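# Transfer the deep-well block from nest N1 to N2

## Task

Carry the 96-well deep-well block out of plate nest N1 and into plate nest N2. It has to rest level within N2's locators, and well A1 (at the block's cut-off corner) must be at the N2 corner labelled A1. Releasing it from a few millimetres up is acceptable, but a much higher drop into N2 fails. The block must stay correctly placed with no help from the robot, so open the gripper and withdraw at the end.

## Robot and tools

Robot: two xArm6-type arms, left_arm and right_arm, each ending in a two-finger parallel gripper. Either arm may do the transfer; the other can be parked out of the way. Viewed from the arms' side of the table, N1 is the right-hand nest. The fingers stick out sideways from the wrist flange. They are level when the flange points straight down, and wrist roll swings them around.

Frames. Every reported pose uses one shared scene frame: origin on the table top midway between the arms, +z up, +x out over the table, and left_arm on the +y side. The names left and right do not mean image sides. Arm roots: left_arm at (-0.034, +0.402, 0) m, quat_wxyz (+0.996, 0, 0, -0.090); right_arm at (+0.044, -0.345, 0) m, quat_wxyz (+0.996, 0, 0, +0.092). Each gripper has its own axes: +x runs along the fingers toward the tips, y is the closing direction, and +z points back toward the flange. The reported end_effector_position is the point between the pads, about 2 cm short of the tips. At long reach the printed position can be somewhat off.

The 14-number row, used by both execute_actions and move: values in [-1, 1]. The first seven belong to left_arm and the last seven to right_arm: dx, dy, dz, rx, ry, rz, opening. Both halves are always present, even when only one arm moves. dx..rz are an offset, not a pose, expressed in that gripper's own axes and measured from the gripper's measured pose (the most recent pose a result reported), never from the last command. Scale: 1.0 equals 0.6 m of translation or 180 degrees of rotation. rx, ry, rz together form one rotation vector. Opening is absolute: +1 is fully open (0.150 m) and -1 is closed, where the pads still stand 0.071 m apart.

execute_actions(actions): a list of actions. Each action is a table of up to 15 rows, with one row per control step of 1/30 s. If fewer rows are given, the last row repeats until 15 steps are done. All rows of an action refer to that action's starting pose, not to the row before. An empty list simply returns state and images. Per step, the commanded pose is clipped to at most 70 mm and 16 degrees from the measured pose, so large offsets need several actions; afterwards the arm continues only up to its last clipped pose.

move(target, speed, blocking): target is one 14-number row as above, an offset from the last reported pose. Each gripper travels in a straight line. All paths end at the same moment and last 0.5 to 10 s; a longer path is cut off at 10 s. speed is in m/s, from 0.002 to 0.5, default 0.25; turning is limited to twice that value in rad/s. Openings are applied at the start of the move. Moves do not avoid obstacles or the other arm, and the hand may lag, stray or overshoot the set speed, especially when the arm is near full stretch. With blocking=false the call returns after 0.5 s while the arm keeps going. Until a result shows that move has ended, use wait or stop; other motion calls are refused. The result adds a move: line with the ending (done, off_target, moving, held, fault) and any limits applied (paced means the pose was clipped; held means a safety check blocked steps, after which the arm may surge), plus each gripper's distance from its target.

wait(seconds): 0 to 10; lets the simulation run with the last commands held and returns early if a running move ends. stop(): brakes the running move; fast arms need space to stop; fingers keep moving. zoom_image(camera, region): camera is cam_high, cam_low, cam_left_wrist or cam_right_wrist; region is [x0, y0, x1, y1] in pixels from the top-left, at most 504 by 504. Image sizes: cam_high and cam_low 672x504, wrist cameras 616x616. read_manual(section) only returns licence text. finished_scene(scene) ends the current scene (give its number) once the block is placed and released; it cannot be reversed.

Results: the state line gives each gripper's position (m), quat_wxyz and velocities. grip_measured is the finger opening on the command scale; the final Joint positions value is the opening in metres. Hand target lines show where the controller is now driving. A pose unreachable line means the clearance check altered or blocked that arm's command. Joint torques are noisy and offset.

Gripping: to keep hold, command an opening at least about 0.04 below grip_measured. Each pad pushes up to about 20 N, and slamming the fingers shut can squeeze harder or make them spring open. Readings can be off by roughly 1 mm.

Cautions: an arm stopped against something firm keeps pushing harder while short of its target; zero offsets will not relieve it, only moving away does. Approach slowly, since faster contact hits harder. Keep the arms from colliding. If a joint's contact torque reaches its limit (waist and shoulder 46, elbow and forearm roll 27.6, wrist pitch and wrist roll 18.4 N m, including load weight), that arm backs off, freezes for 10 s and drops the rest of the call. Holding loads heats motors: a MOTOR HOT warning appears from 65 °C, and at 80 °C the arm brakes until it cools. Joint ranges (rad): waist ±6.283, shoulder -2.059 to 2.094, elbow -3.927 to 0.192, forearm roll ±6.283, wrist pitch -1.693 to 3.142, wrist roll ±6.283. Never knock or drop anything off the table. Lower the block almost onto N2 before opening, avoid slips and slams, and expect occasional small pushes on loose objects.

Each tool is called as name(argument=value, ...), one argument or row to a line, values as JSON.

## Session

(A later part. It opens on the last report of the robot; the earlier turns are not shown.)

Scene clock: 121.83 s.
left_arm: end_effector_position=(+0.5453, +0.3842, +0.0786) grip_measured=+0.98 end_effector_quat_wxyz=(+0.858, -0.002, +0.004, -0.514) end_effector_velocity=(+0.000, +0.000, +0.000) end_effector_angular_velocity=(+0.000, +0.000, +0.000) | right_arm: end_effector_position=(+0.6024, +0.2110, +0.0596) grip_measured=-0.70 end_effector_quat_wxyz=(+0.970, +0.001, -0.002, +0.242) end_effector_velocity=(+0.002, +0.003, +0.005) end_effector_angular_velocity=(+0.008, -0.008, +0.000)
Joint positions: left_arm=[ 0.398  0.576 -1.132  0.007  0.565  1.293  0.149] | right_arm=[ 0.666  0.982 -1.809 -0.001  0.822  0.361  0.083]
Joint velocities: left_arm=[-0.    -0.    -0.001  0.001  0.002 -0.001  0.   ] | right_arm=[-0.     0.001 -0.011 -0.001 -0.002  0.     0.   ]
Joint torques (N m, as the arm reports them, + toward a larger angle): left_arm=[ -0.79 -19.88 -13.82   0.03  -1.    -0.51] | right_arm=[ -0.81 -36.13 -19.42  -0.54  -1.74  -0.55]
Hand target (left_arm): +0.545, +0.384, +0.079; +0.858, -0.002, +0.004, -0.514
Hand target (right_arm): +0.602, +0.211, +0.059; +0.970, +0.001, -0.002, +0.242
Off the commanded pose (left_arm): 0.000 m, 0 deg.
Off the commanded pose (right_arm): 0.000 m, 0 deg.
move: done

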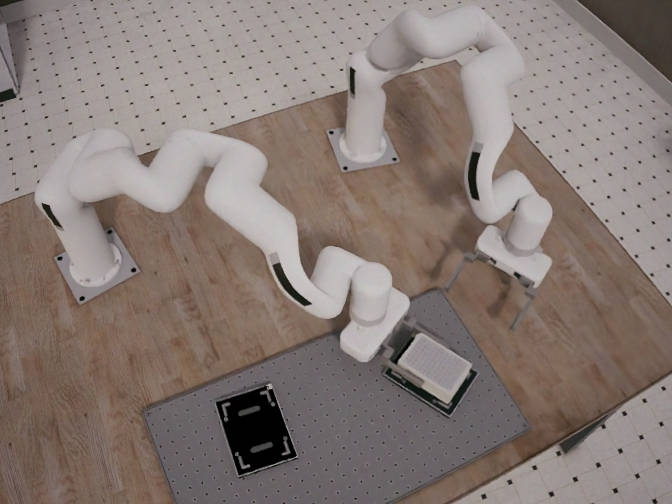

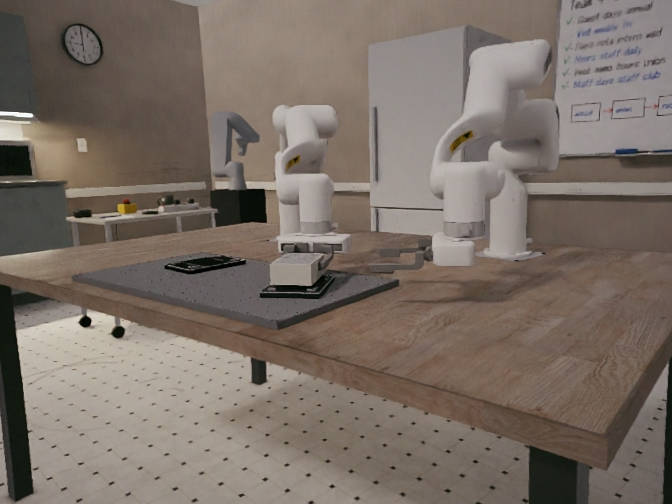

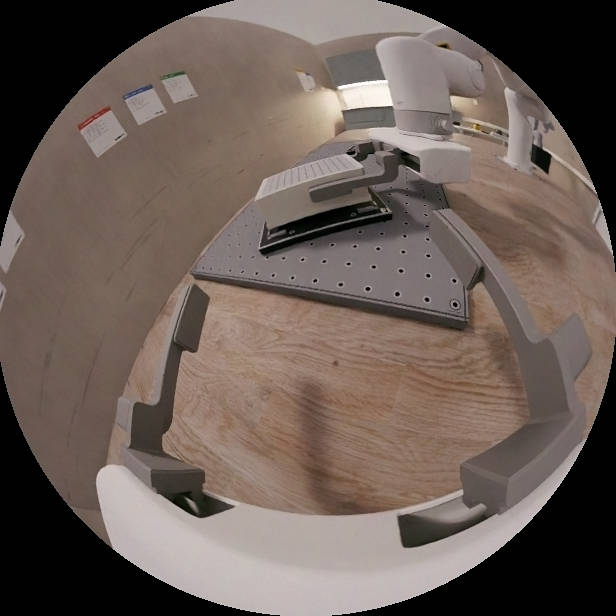

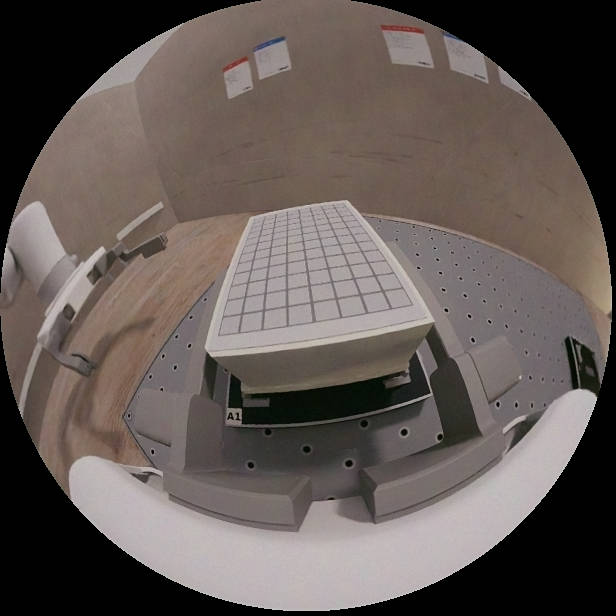

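move(
  target=[0,0,0,0,0,0,1, 0.0002,0.0015,-0.0018,0,0,0.002,-0.79],
  speed=0.02,
)

zoom_image(
  camera="cam_right_wrist",
  region=[210, 360, 310, 440],
)

zoom_image(
  camera="cam_right_wrist",
  region=[350, 335, 450, 415],
)

zoom_image(
  camera="cam_high",
  region=[400, 345, 490, 425],
)

zoom_image(
  camera="cam_low",
  region=[255, 260, 335, 305],
)

Scene clock: 131.90 s.
left_arm: end_effector_position=(+0.5453, +0.3842, +0.0786) grip_measured=+0.98 end_effector_quat_wxyz=(+0.858, -0.002, +0.004, -0.514) end_effector_velocity=(+0.000, -0.000, +0.000) end_effector_angular_velocity=(-0.001, -0.000, +0.000) | right_arm: end_effector_position=(+0.6021, +0.2119, +0.0585) grip_measured=-0.70 end_effector_quat_wxyz=(+0.969, +0.001, -0.002, +0.245) end_effector_velocity=(+0.000, +0.001, +0.001) end_effector_angular_velocity=(-0.000, -0.001, +0.004)
Joint positions: left_arm=[ 0.398  0.576 -1.132  0.007  0.565  1.293  0.149] | right_arm=[ 0.666  0.985 -1.81  -0.001  0.821  0.355  0.083]
Joint velocities: left_arm=[-0.001 -0.     0.    -0.001 -0.     0.    -0.   ] | right_arm=[-0.    -0.001 -0.001 -0.002  0.001 -0.003  0.   ]
Joint torques (N m, as the arm reports them, + toward a larger angle): left_arm=[ -0.82 -19.55 -14.06   0.2   -0.96  -0.28] | right_arm=[ -0.98 -36.98 -19.28  -0.78  -1.8   -0.36]
Hand target (left_arm): +0.545, +0.384, +0.079; +0.858, -0.002, +0.004, -0.514
Hand target (right_arm): +0.602, +0.212, +0.059; +0.969, +0.001, -0.002, +0.245
Off the commanded pose (left_arm): 0.000 m, 0 deg.
Off the commanded pose (right_arm): 0.000 m, 0 deg.
move: done

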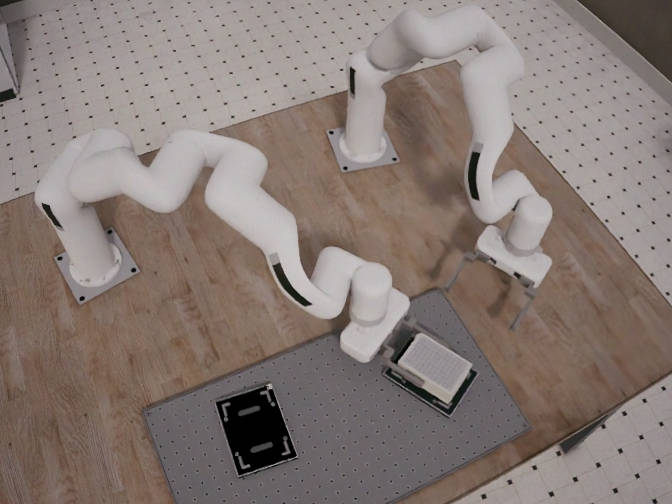

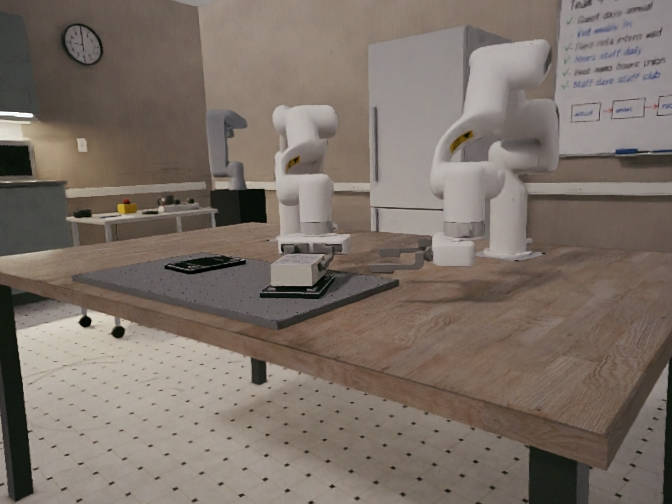

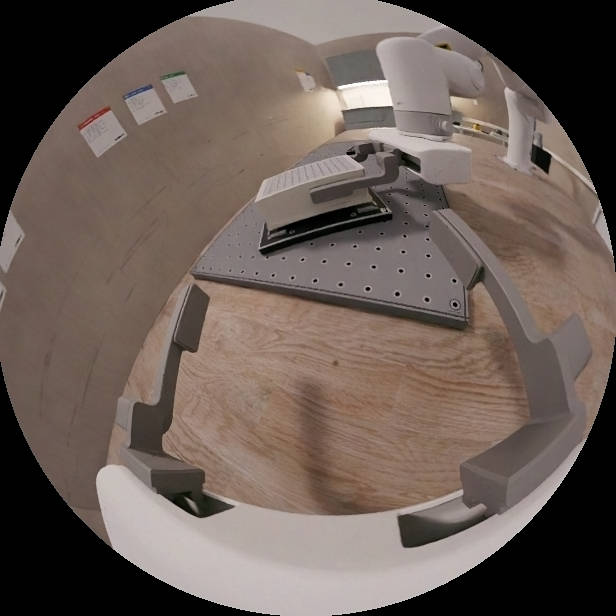

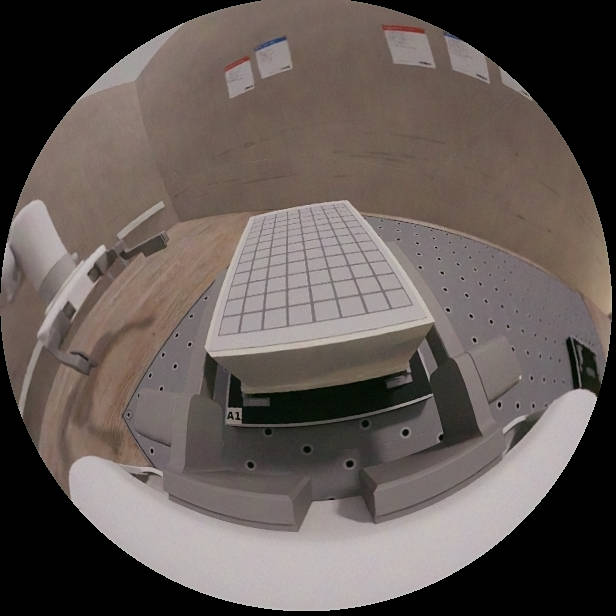

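Region (210, 360, 310, 440) of cam_right_wrist's 616x616 image, scaled by 5.040, with more detail than that image has; it fills the top 403 rows of this view, and the rest is white.

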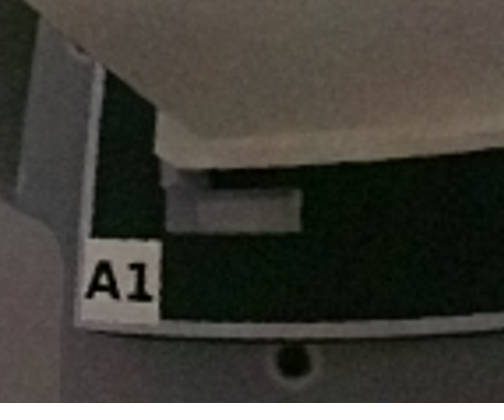

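Region (350, 335, 450, 415) of cam_right_wrist's 616x616 image, scaled by 5.040, with more detail than that image has; it fills the top 403 rows of this view, and the rest is white.

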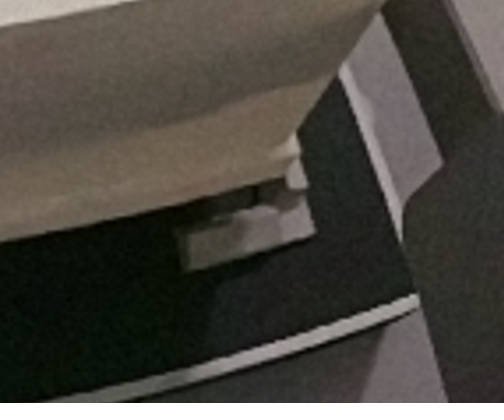

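Region (400, 345, 490, 425) of cam_high's 672x504 image, scaled by 5.600, with more detail than that image has.

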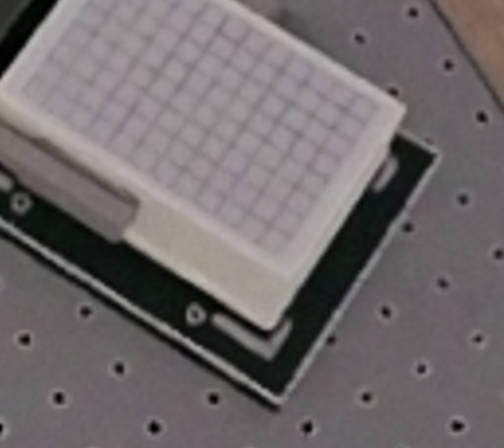

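Region (255, 260, 335, 305) of cam_low's 672x504 image, scaled by 6.300, with more detail than that image has; it fills the top 284 rows of this view, and the rest is white.

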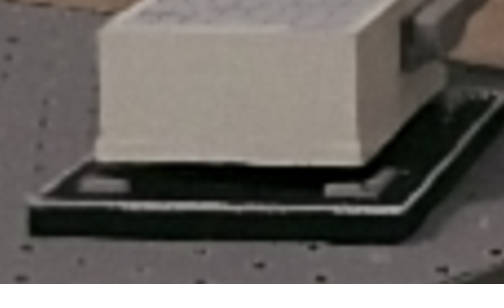

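move(
  target=[0,0,0,0,0,0,1, 0,0,-0.0135,0,0,0,-0.79],
  speed=0.012,
)

zoom_image(
  camera="cam_right_wrist",
  region=[200, 300, 460, 460],
)

zoom_image(
  camera="cam_high",
  region=[400, 345, 490, 425],
)

zoom_image(
  camera="cam_low",
  region=[255, 260, 335, 305],
)

zoom_image(
  camera="cam_left_wrist",
  region=[245, 140, 405, 265],
)

Scene clock: 135.63 s.
left_arm: end_effector_position=(+0.5453, +0.3842, +0.0786) grip_measured=+0.98 end_effector_quat_wxyz=(+0.858, -0.002, +0.004, -0.514) end_effector_velocity=(-0.000, -0.000, -0.000) end_effector_angular_velocity=(-0.000, +0.000, +0.000) | right_arm: end_effector_position=(+0.6021, +0.2118, +0.0504) grip_measured=-0.70 end_effector_quat_wxyz=(+0.969, +0.001, -0.002, +0.245) end_effector_velocity=(+0.000, +0.000, -0.001) end_effector_angular_velocity=(+0.001, -0.001, -0.001)
Joint positions: left_arm=[ 0.398  0.576 -1.132  0.007  0.565  1.293  0.149] | right_arm=[ 0.666  1.003 -1.817 -0.001  0.81   0.355  0.083]
Joint velocities: left_arm=[-0.     0.     0.001 -0.001 -0.001 -0.    -0.   ] | right_arm=[ 0.     0.004 -0.003 -0.    -0.002  0.001  0.   ]
Joint torques (N m, as the arm reports them, + toward a larger angle): left_arm=[ -0.87 -19.66 -13.99   0.07  -0.99  -0.48] | right_arm=[  0.42 -36.66 -19.85  -0.01  -1.81  -0.5 ]
Hand target (left_arm): +0.545, +0.384, +0.079; +0.858, -0.002, +0.004, -0.514
Hand target (right_arm): +0.602, +0.212, +0.050; +0.969, +0.001, -0.002, +0.245
Off the commanded pose (left_arm): 0.000 m, 0 deg.
Off the commanded pose (right_arm): 0.000 m, 0 deg.
move: done

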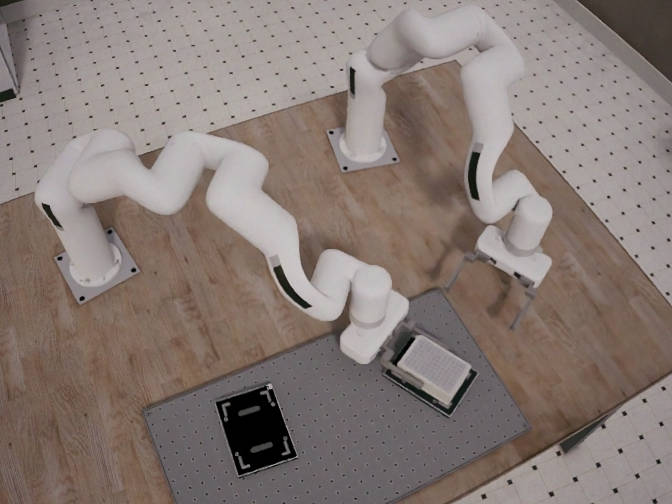

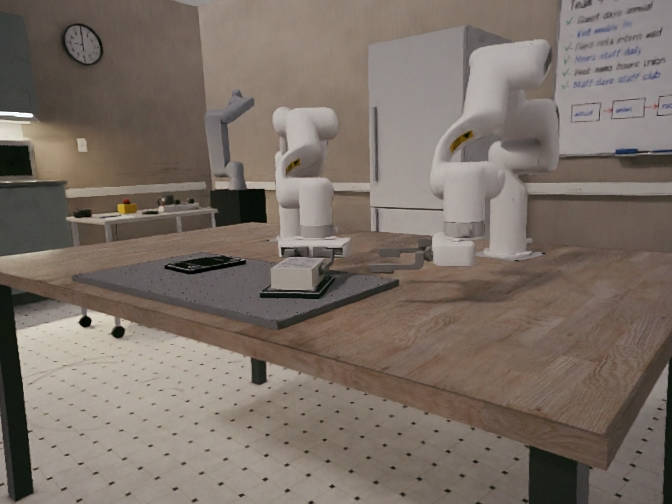

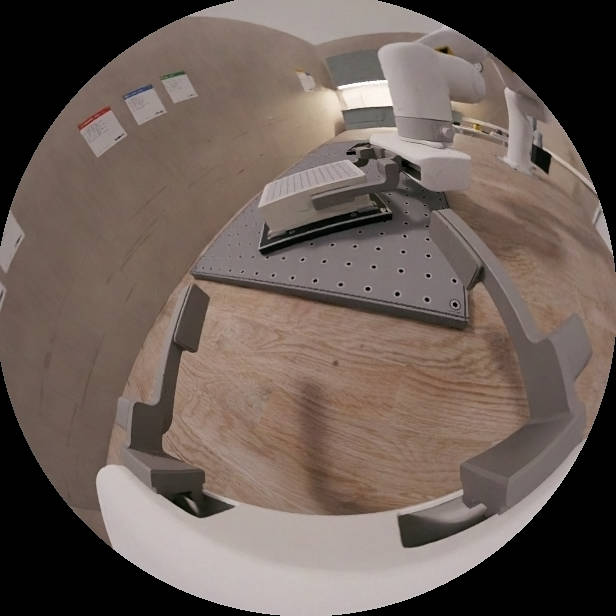

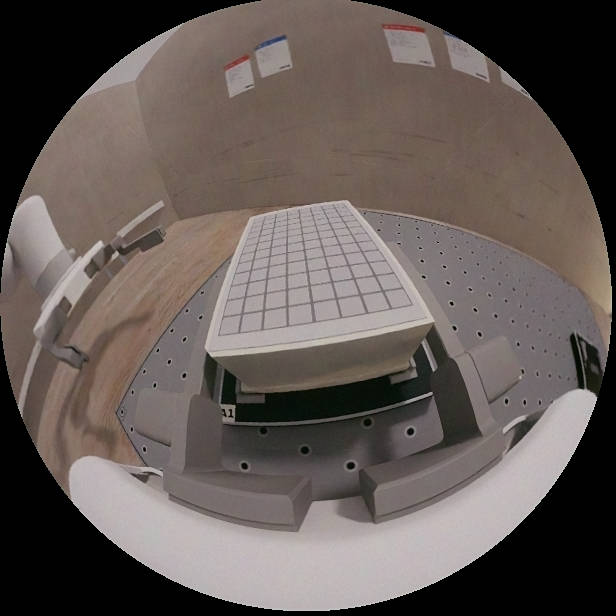

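Region (200, 300, 460, 460) of cam_right_wrist's 616x616 image, scaled by 1.938, with more detail than that image has; it fills the top 310 rows of this view, and the rest is white.

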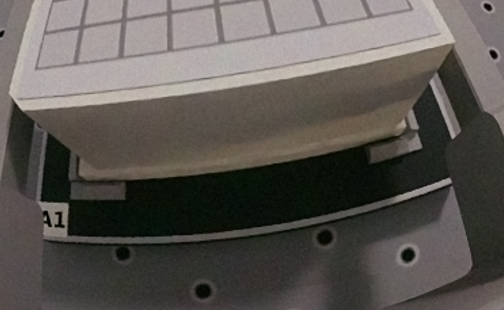

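Region (400, 345, 490, 425) of cam_high's 672x504 image, scaled by 5.600, with more detail than that image has.

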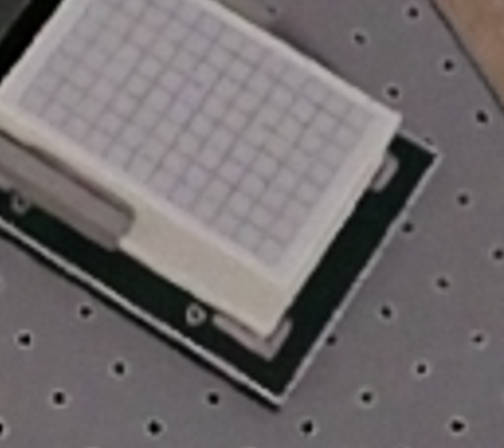

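Region (255, 260, 335, 305) of cam_low's 672x504 image, scaled by 6.300, with more detail than that image has; it fills the top 284 rows of this view, and the rest is white.

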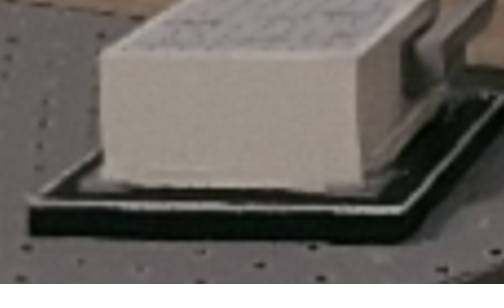

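Region (245, 140, 405, 265) of cam_left_wrist's 616x616 image, scaled by 3.150, with more detail than that image has; it fills the top 394 rows of this view, and the rest is white.

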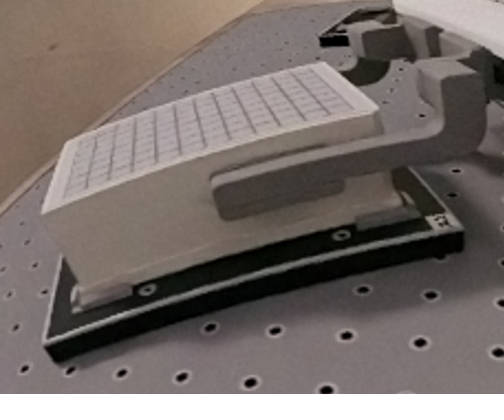

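execute_actions(
  actions=[
    [[0,0,0,0,0,0,1,0,0,-0.0003,0,0,0,-0.79],[0,0,0,0,0,0,1,0,0,-0.0006,0,0,0,-0.79],[0,0,0,0,0,0,1,0,0,-0.0009,0,0,0,-0.79],[0,0,0,0,0,0,1,0,0,-0.0012,0,0,0,-0.79],[0,0,0,0,0,0,1,0,0,-0.0015,0,0,0,-0.79],[0,0,0,0,0,0,1,0,0,-0.0018,0,0,0,-0.79],[0,0,0,0,0,0,1,0,0,-0.002,0,0,0,-0.79],[0,0,0,0,0,0,1,0,0,-0.002,0,0,0,-0.79],[0,0,0,0,0,0,1,0,0,-0.002,0,0,0,-0.79],[0,0,0,0,0,0,1,0,0,-0.002,0,0,0,-0.79],[0,0,0,0,0,0,1,0,0,-0.002,0,0,0,-0.76],[0,0,0,0,0,0,1,0,0,-0.002,0,0,0,-0.73],[0,0,0,0,0,0,1,0,0,-0.002,0,0,0,-0.71],[0,0,0,0,0,0,1,0,0,-0.002,0,0,0,-0.69],[0,0,0,0,0,0,1,0,0,-0.002,0,0,0,-0.67]],
    [[0,0,0,0,0,0,1,0,0,0,0,0,0,-0.64],[0,0,0,0,0,0,1,0,0,0,0,0,0,-0.6],[0,0,0,0,0,0,1,0,0,0,0,0,0,-0.5],[0,0,0,0,0,0,1,0,0,0,0,0,0,-0.4],[0,0,0,0,0,0,1,0,0,0,0,0,0,-0.3],[0,0,0,0,0,0,1,0,0,0,0,0,0,-0.2],[0,0,0,0,0,0,1,0,0,0,0,0,0,-0.1],[0,0,0,0,0,0,1,0,0,0,0,0,0,0.0],[0,0,0,0,0,0,1,0,0,0,0,0,0,0.1]],
  ],
)

zoom_image(
  camera="cam_right_wrist",
  region=[200, 300, 460, 460],
)

zoom_image(
  camera="cam_low",
  region=[255, 260, 335, 305],
)

zoom_image(
  camera="cam_left_wrist",
  region=[245, 140, 405, 265],
)

Scene clock: 142.60 s.
left_arm: end_effector_position=(+0.5453, +0.3842, +0.0786) grip_measured=+0.98 end_effector_quat_wxyz=(+0.858, -0.002, +0.004, -0.514) end_effector_velocity=(-0.001, -0.000, -0.000) end_effector_angular_velocity=(-0.001, +0.003, +0.000) | right_arm: end_effector_position=(+0.6023, +0.2120, +0.0496) grip_measured=+0.09 end_effector_quat_wxyz=(+0.969, +0.001, -0.002, +0.245) end_effector_velocity=(-0.000, +0.000, -0.000) end_effector_angular_velocity=(+0.000, -0.000, +0.001)
Joint positions: left_arm=[ 0.398  0.576 -1.132  0.007  0.565  1.293  0.149] | right_arm=[ 0.666  1.005 -1.818 -0.001  0.809  0.355  0.114]
Joint velocities: left_arm=[ 0.    -0.     0.001 -0.001  0.002  0.001  0.   ] | right_arm=[ 0.     0.001 -0.    -0.    -0.001 -0.001  0.005]
Joint torques (N m, as the arm reports them, + toward a larger angle): left_arm=[ -0.86 -19.72 -13.87  -0.18  -1.07  -0.44] | right_arm=[ -1.23 -35.   -18.34  -0.46  -1.74  -0.63]
Hand target (left_arm): +0.545, +0.384, +0.079; +0.858, -0.002, +0.004, -0.514
Hand target (right_arm): +0.602, +0.212, +0.050; +0.969, +0.001, -0.002, +0.245
Off the commanded pose (left_arm): 0.000 m, 0 deg.
Off the commanded pose (right_arm): 0.000 m, 0 deg.

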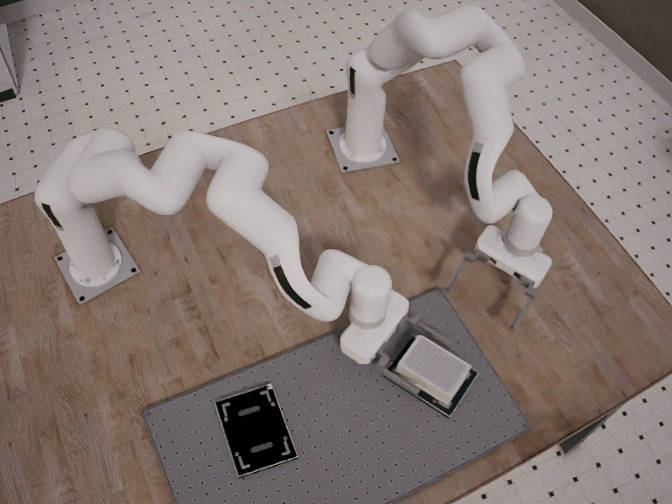

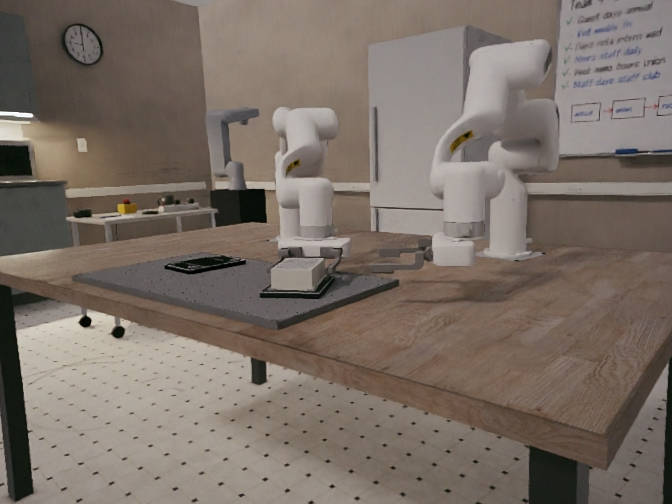

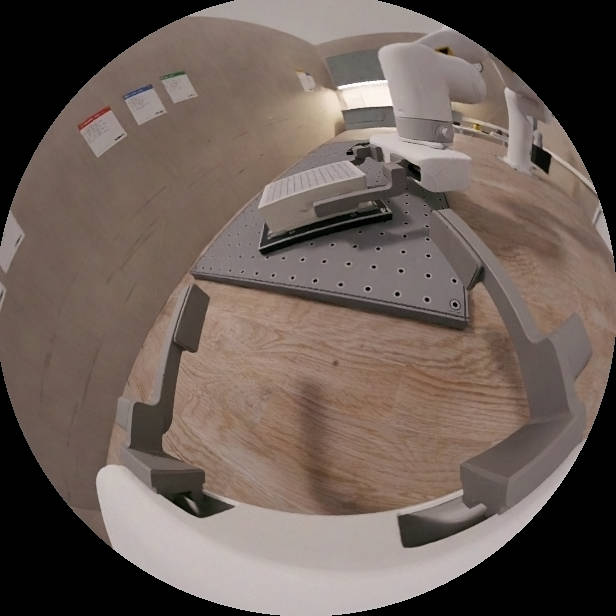

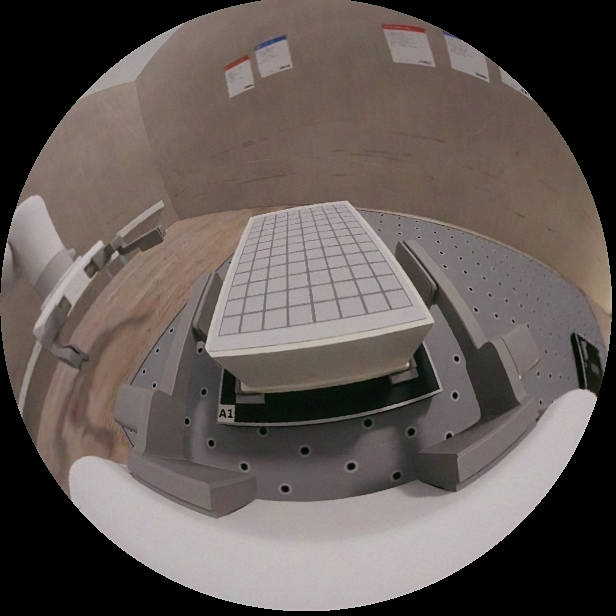

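Region (200, 300, 460, 460) of cam_right_wrist's 616x616 image, scaled by 1.938, with more detail than that image has; it fills the top 310 rows of this view, and the rest is white.

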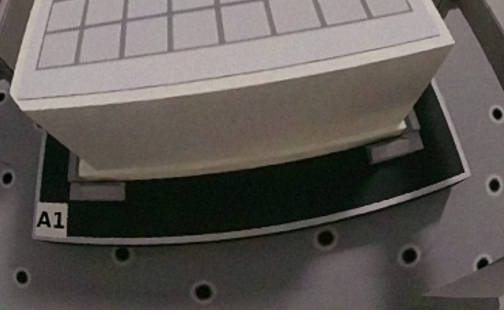

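Region (255, 260, 335, 305) of cam_low's 672x504 image, scaled by 6.300, with more detail than that image has; it fills the top 284 rows of this view, and the rest is white.

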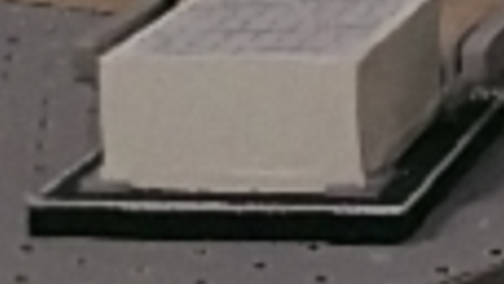

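Region (245, 140, 405, 265) of cam_left_wrist's 616x616 image, scaled by 3.150, with more detail than that image has; it fills the top 394 rows of this view, and the rest is white.

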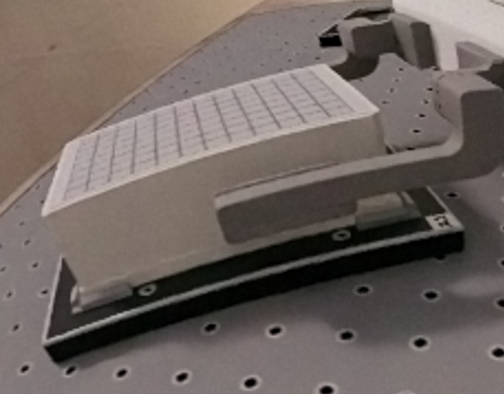

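Seated. Retreat both arms.

move(
  target=[-0.1,0,0.08,0,0,0,1, -0.3,0,0.17,0,0,0,0.3],
  speed=0.25,
)

zoom_image(
  camera="cam_high",
  region=[370, 315, 490, 435],
)

Scene clock: 145.53 s.
left_arm: end_effector_position=(+0.5173, +0.4369, +0.1267) grip_measured=+0.98 end_effector_quat_wxyz=(+0.858, -0.002, +0.004, -0.514) end_effector_velocity=(+0.000, +0.001, +0.001) end_effector_angular_velocity=(+0.000, -0.002, +0.002) | right_arm: end_effector_position=(+0.4433, +0.1261, +0.1500) grip_measured=+0.30 end_effector_quat_wxyz=(+0.969, +0.000, -0.002, +0.245) end_effector_velocity=(-0.001, -0.000, +0.003) end_effector_angular_velocity=(+0.003, -0.002, +0.001)
Joint positions: left_arm=[ 0.511  0.431 -1.07   0.007  0.648  1.406  0.149] | right_arm=[ 0.797  0.308 -0.956 -0.004  0.644  0.488  0.122]
Joint velocities: left_arm=[ 0.001 -0.002 -0.001 -0.001  0.    -0.001  0.   ] | right_arm=[ 0.002 -0.008  0.005 -0.    -0.001  0.001 -0.   ]
Joint torques (N m, as the arm reports them, + toward a larger angle): left_arm=[ -1.24 -18.85 -14.84   0.02  -1.01  -0.39] | right_arm=[  0.1  -25.34 -16.79   0.2   -1.7   -0.38]
Hand target (left_arm): +0.517, +0.437, +0.127; +0.858, -0.002, +0.004, -0.514
Hand target (right_arm): +0.443, +0.126, +0.150; +0.969, +0.000, -0.002, +0.245
Off the commanded pose (left_arm): 0.000 m, 0 deg.
Off the commanded pose (right_arm): 0.001 m, 0 deg.
move: done

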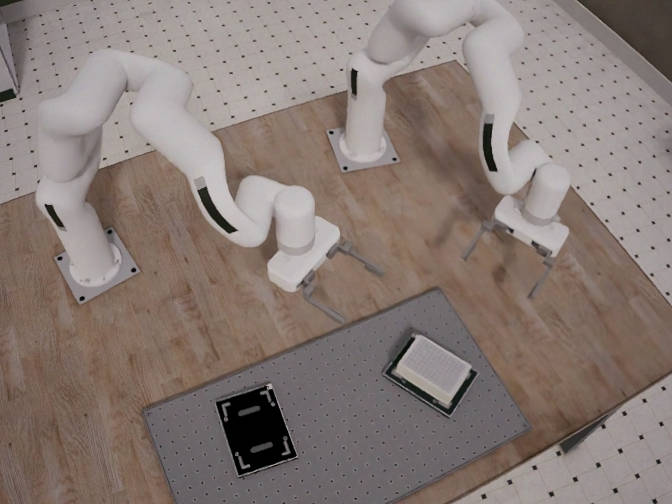

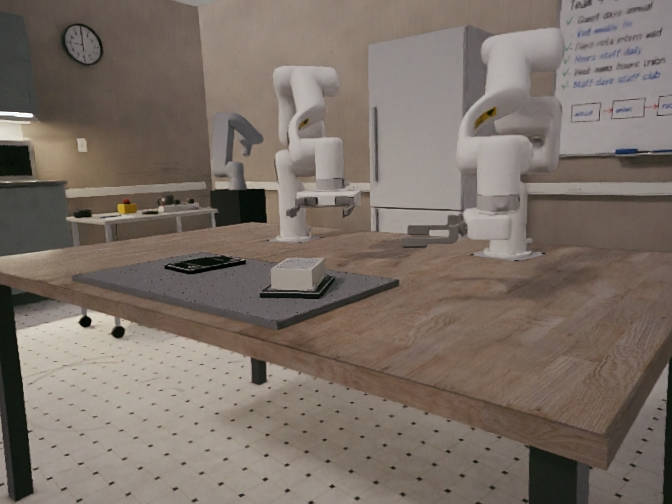

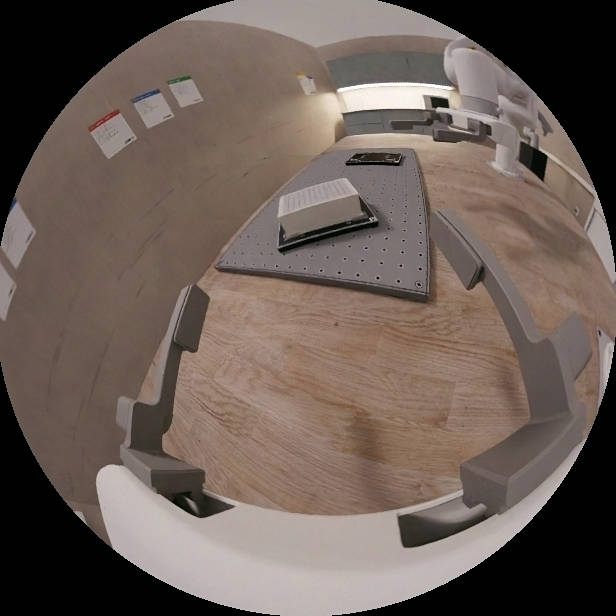

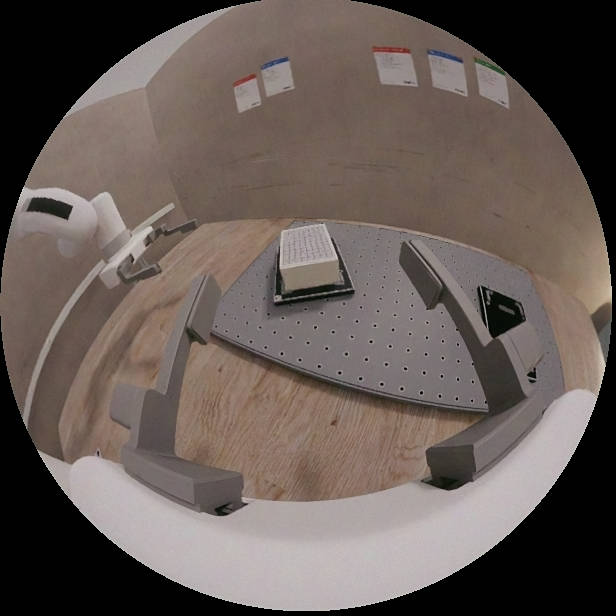

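Region (370, 315, 490, 435) of cam_high's 672x504 image, scaled by 4.200, with more detail than that image has.

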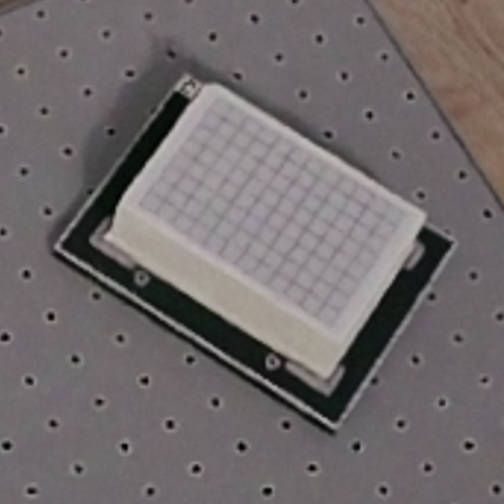

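zoom_image(
  camera="cam_left_wrist",
  region=[265, 165, 390, 260],
)

zoom_image(
  camera="cam_right_wrist",
  region=[260, 215, 370, 315],
)

Region (265, 165, 390, 260) of cam_left_wrist's 616x616 image, scaled by 4.032, with more detail than that image has; it fills the top 383 rows of this view, and the rest is white.

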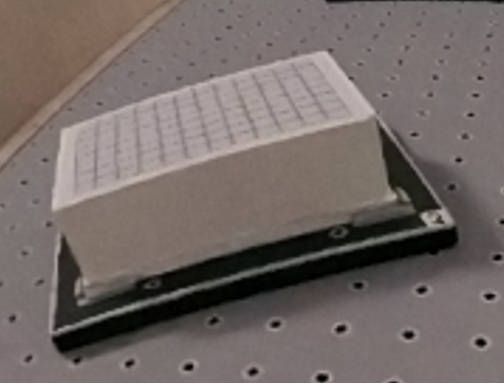

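Region (260, 215, 370, 315) of cam_right_wrist's 616x616 image, scaled by 4.582, with more detail than that image has; it fills the top 458 rows of this view, and the rest is white.

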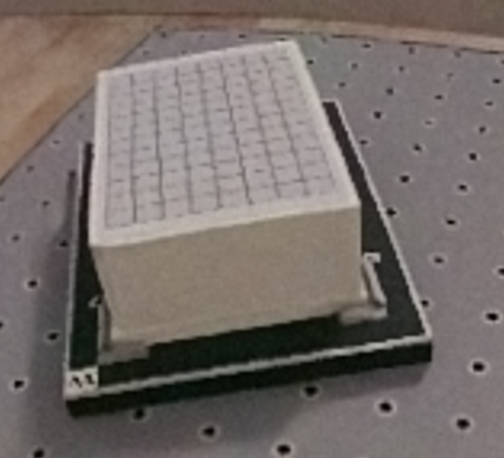

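The block sits inside all four locators, with the cut corner at A1.

finished_scene(
  scene=1,
)

The scene is finished: the task was done.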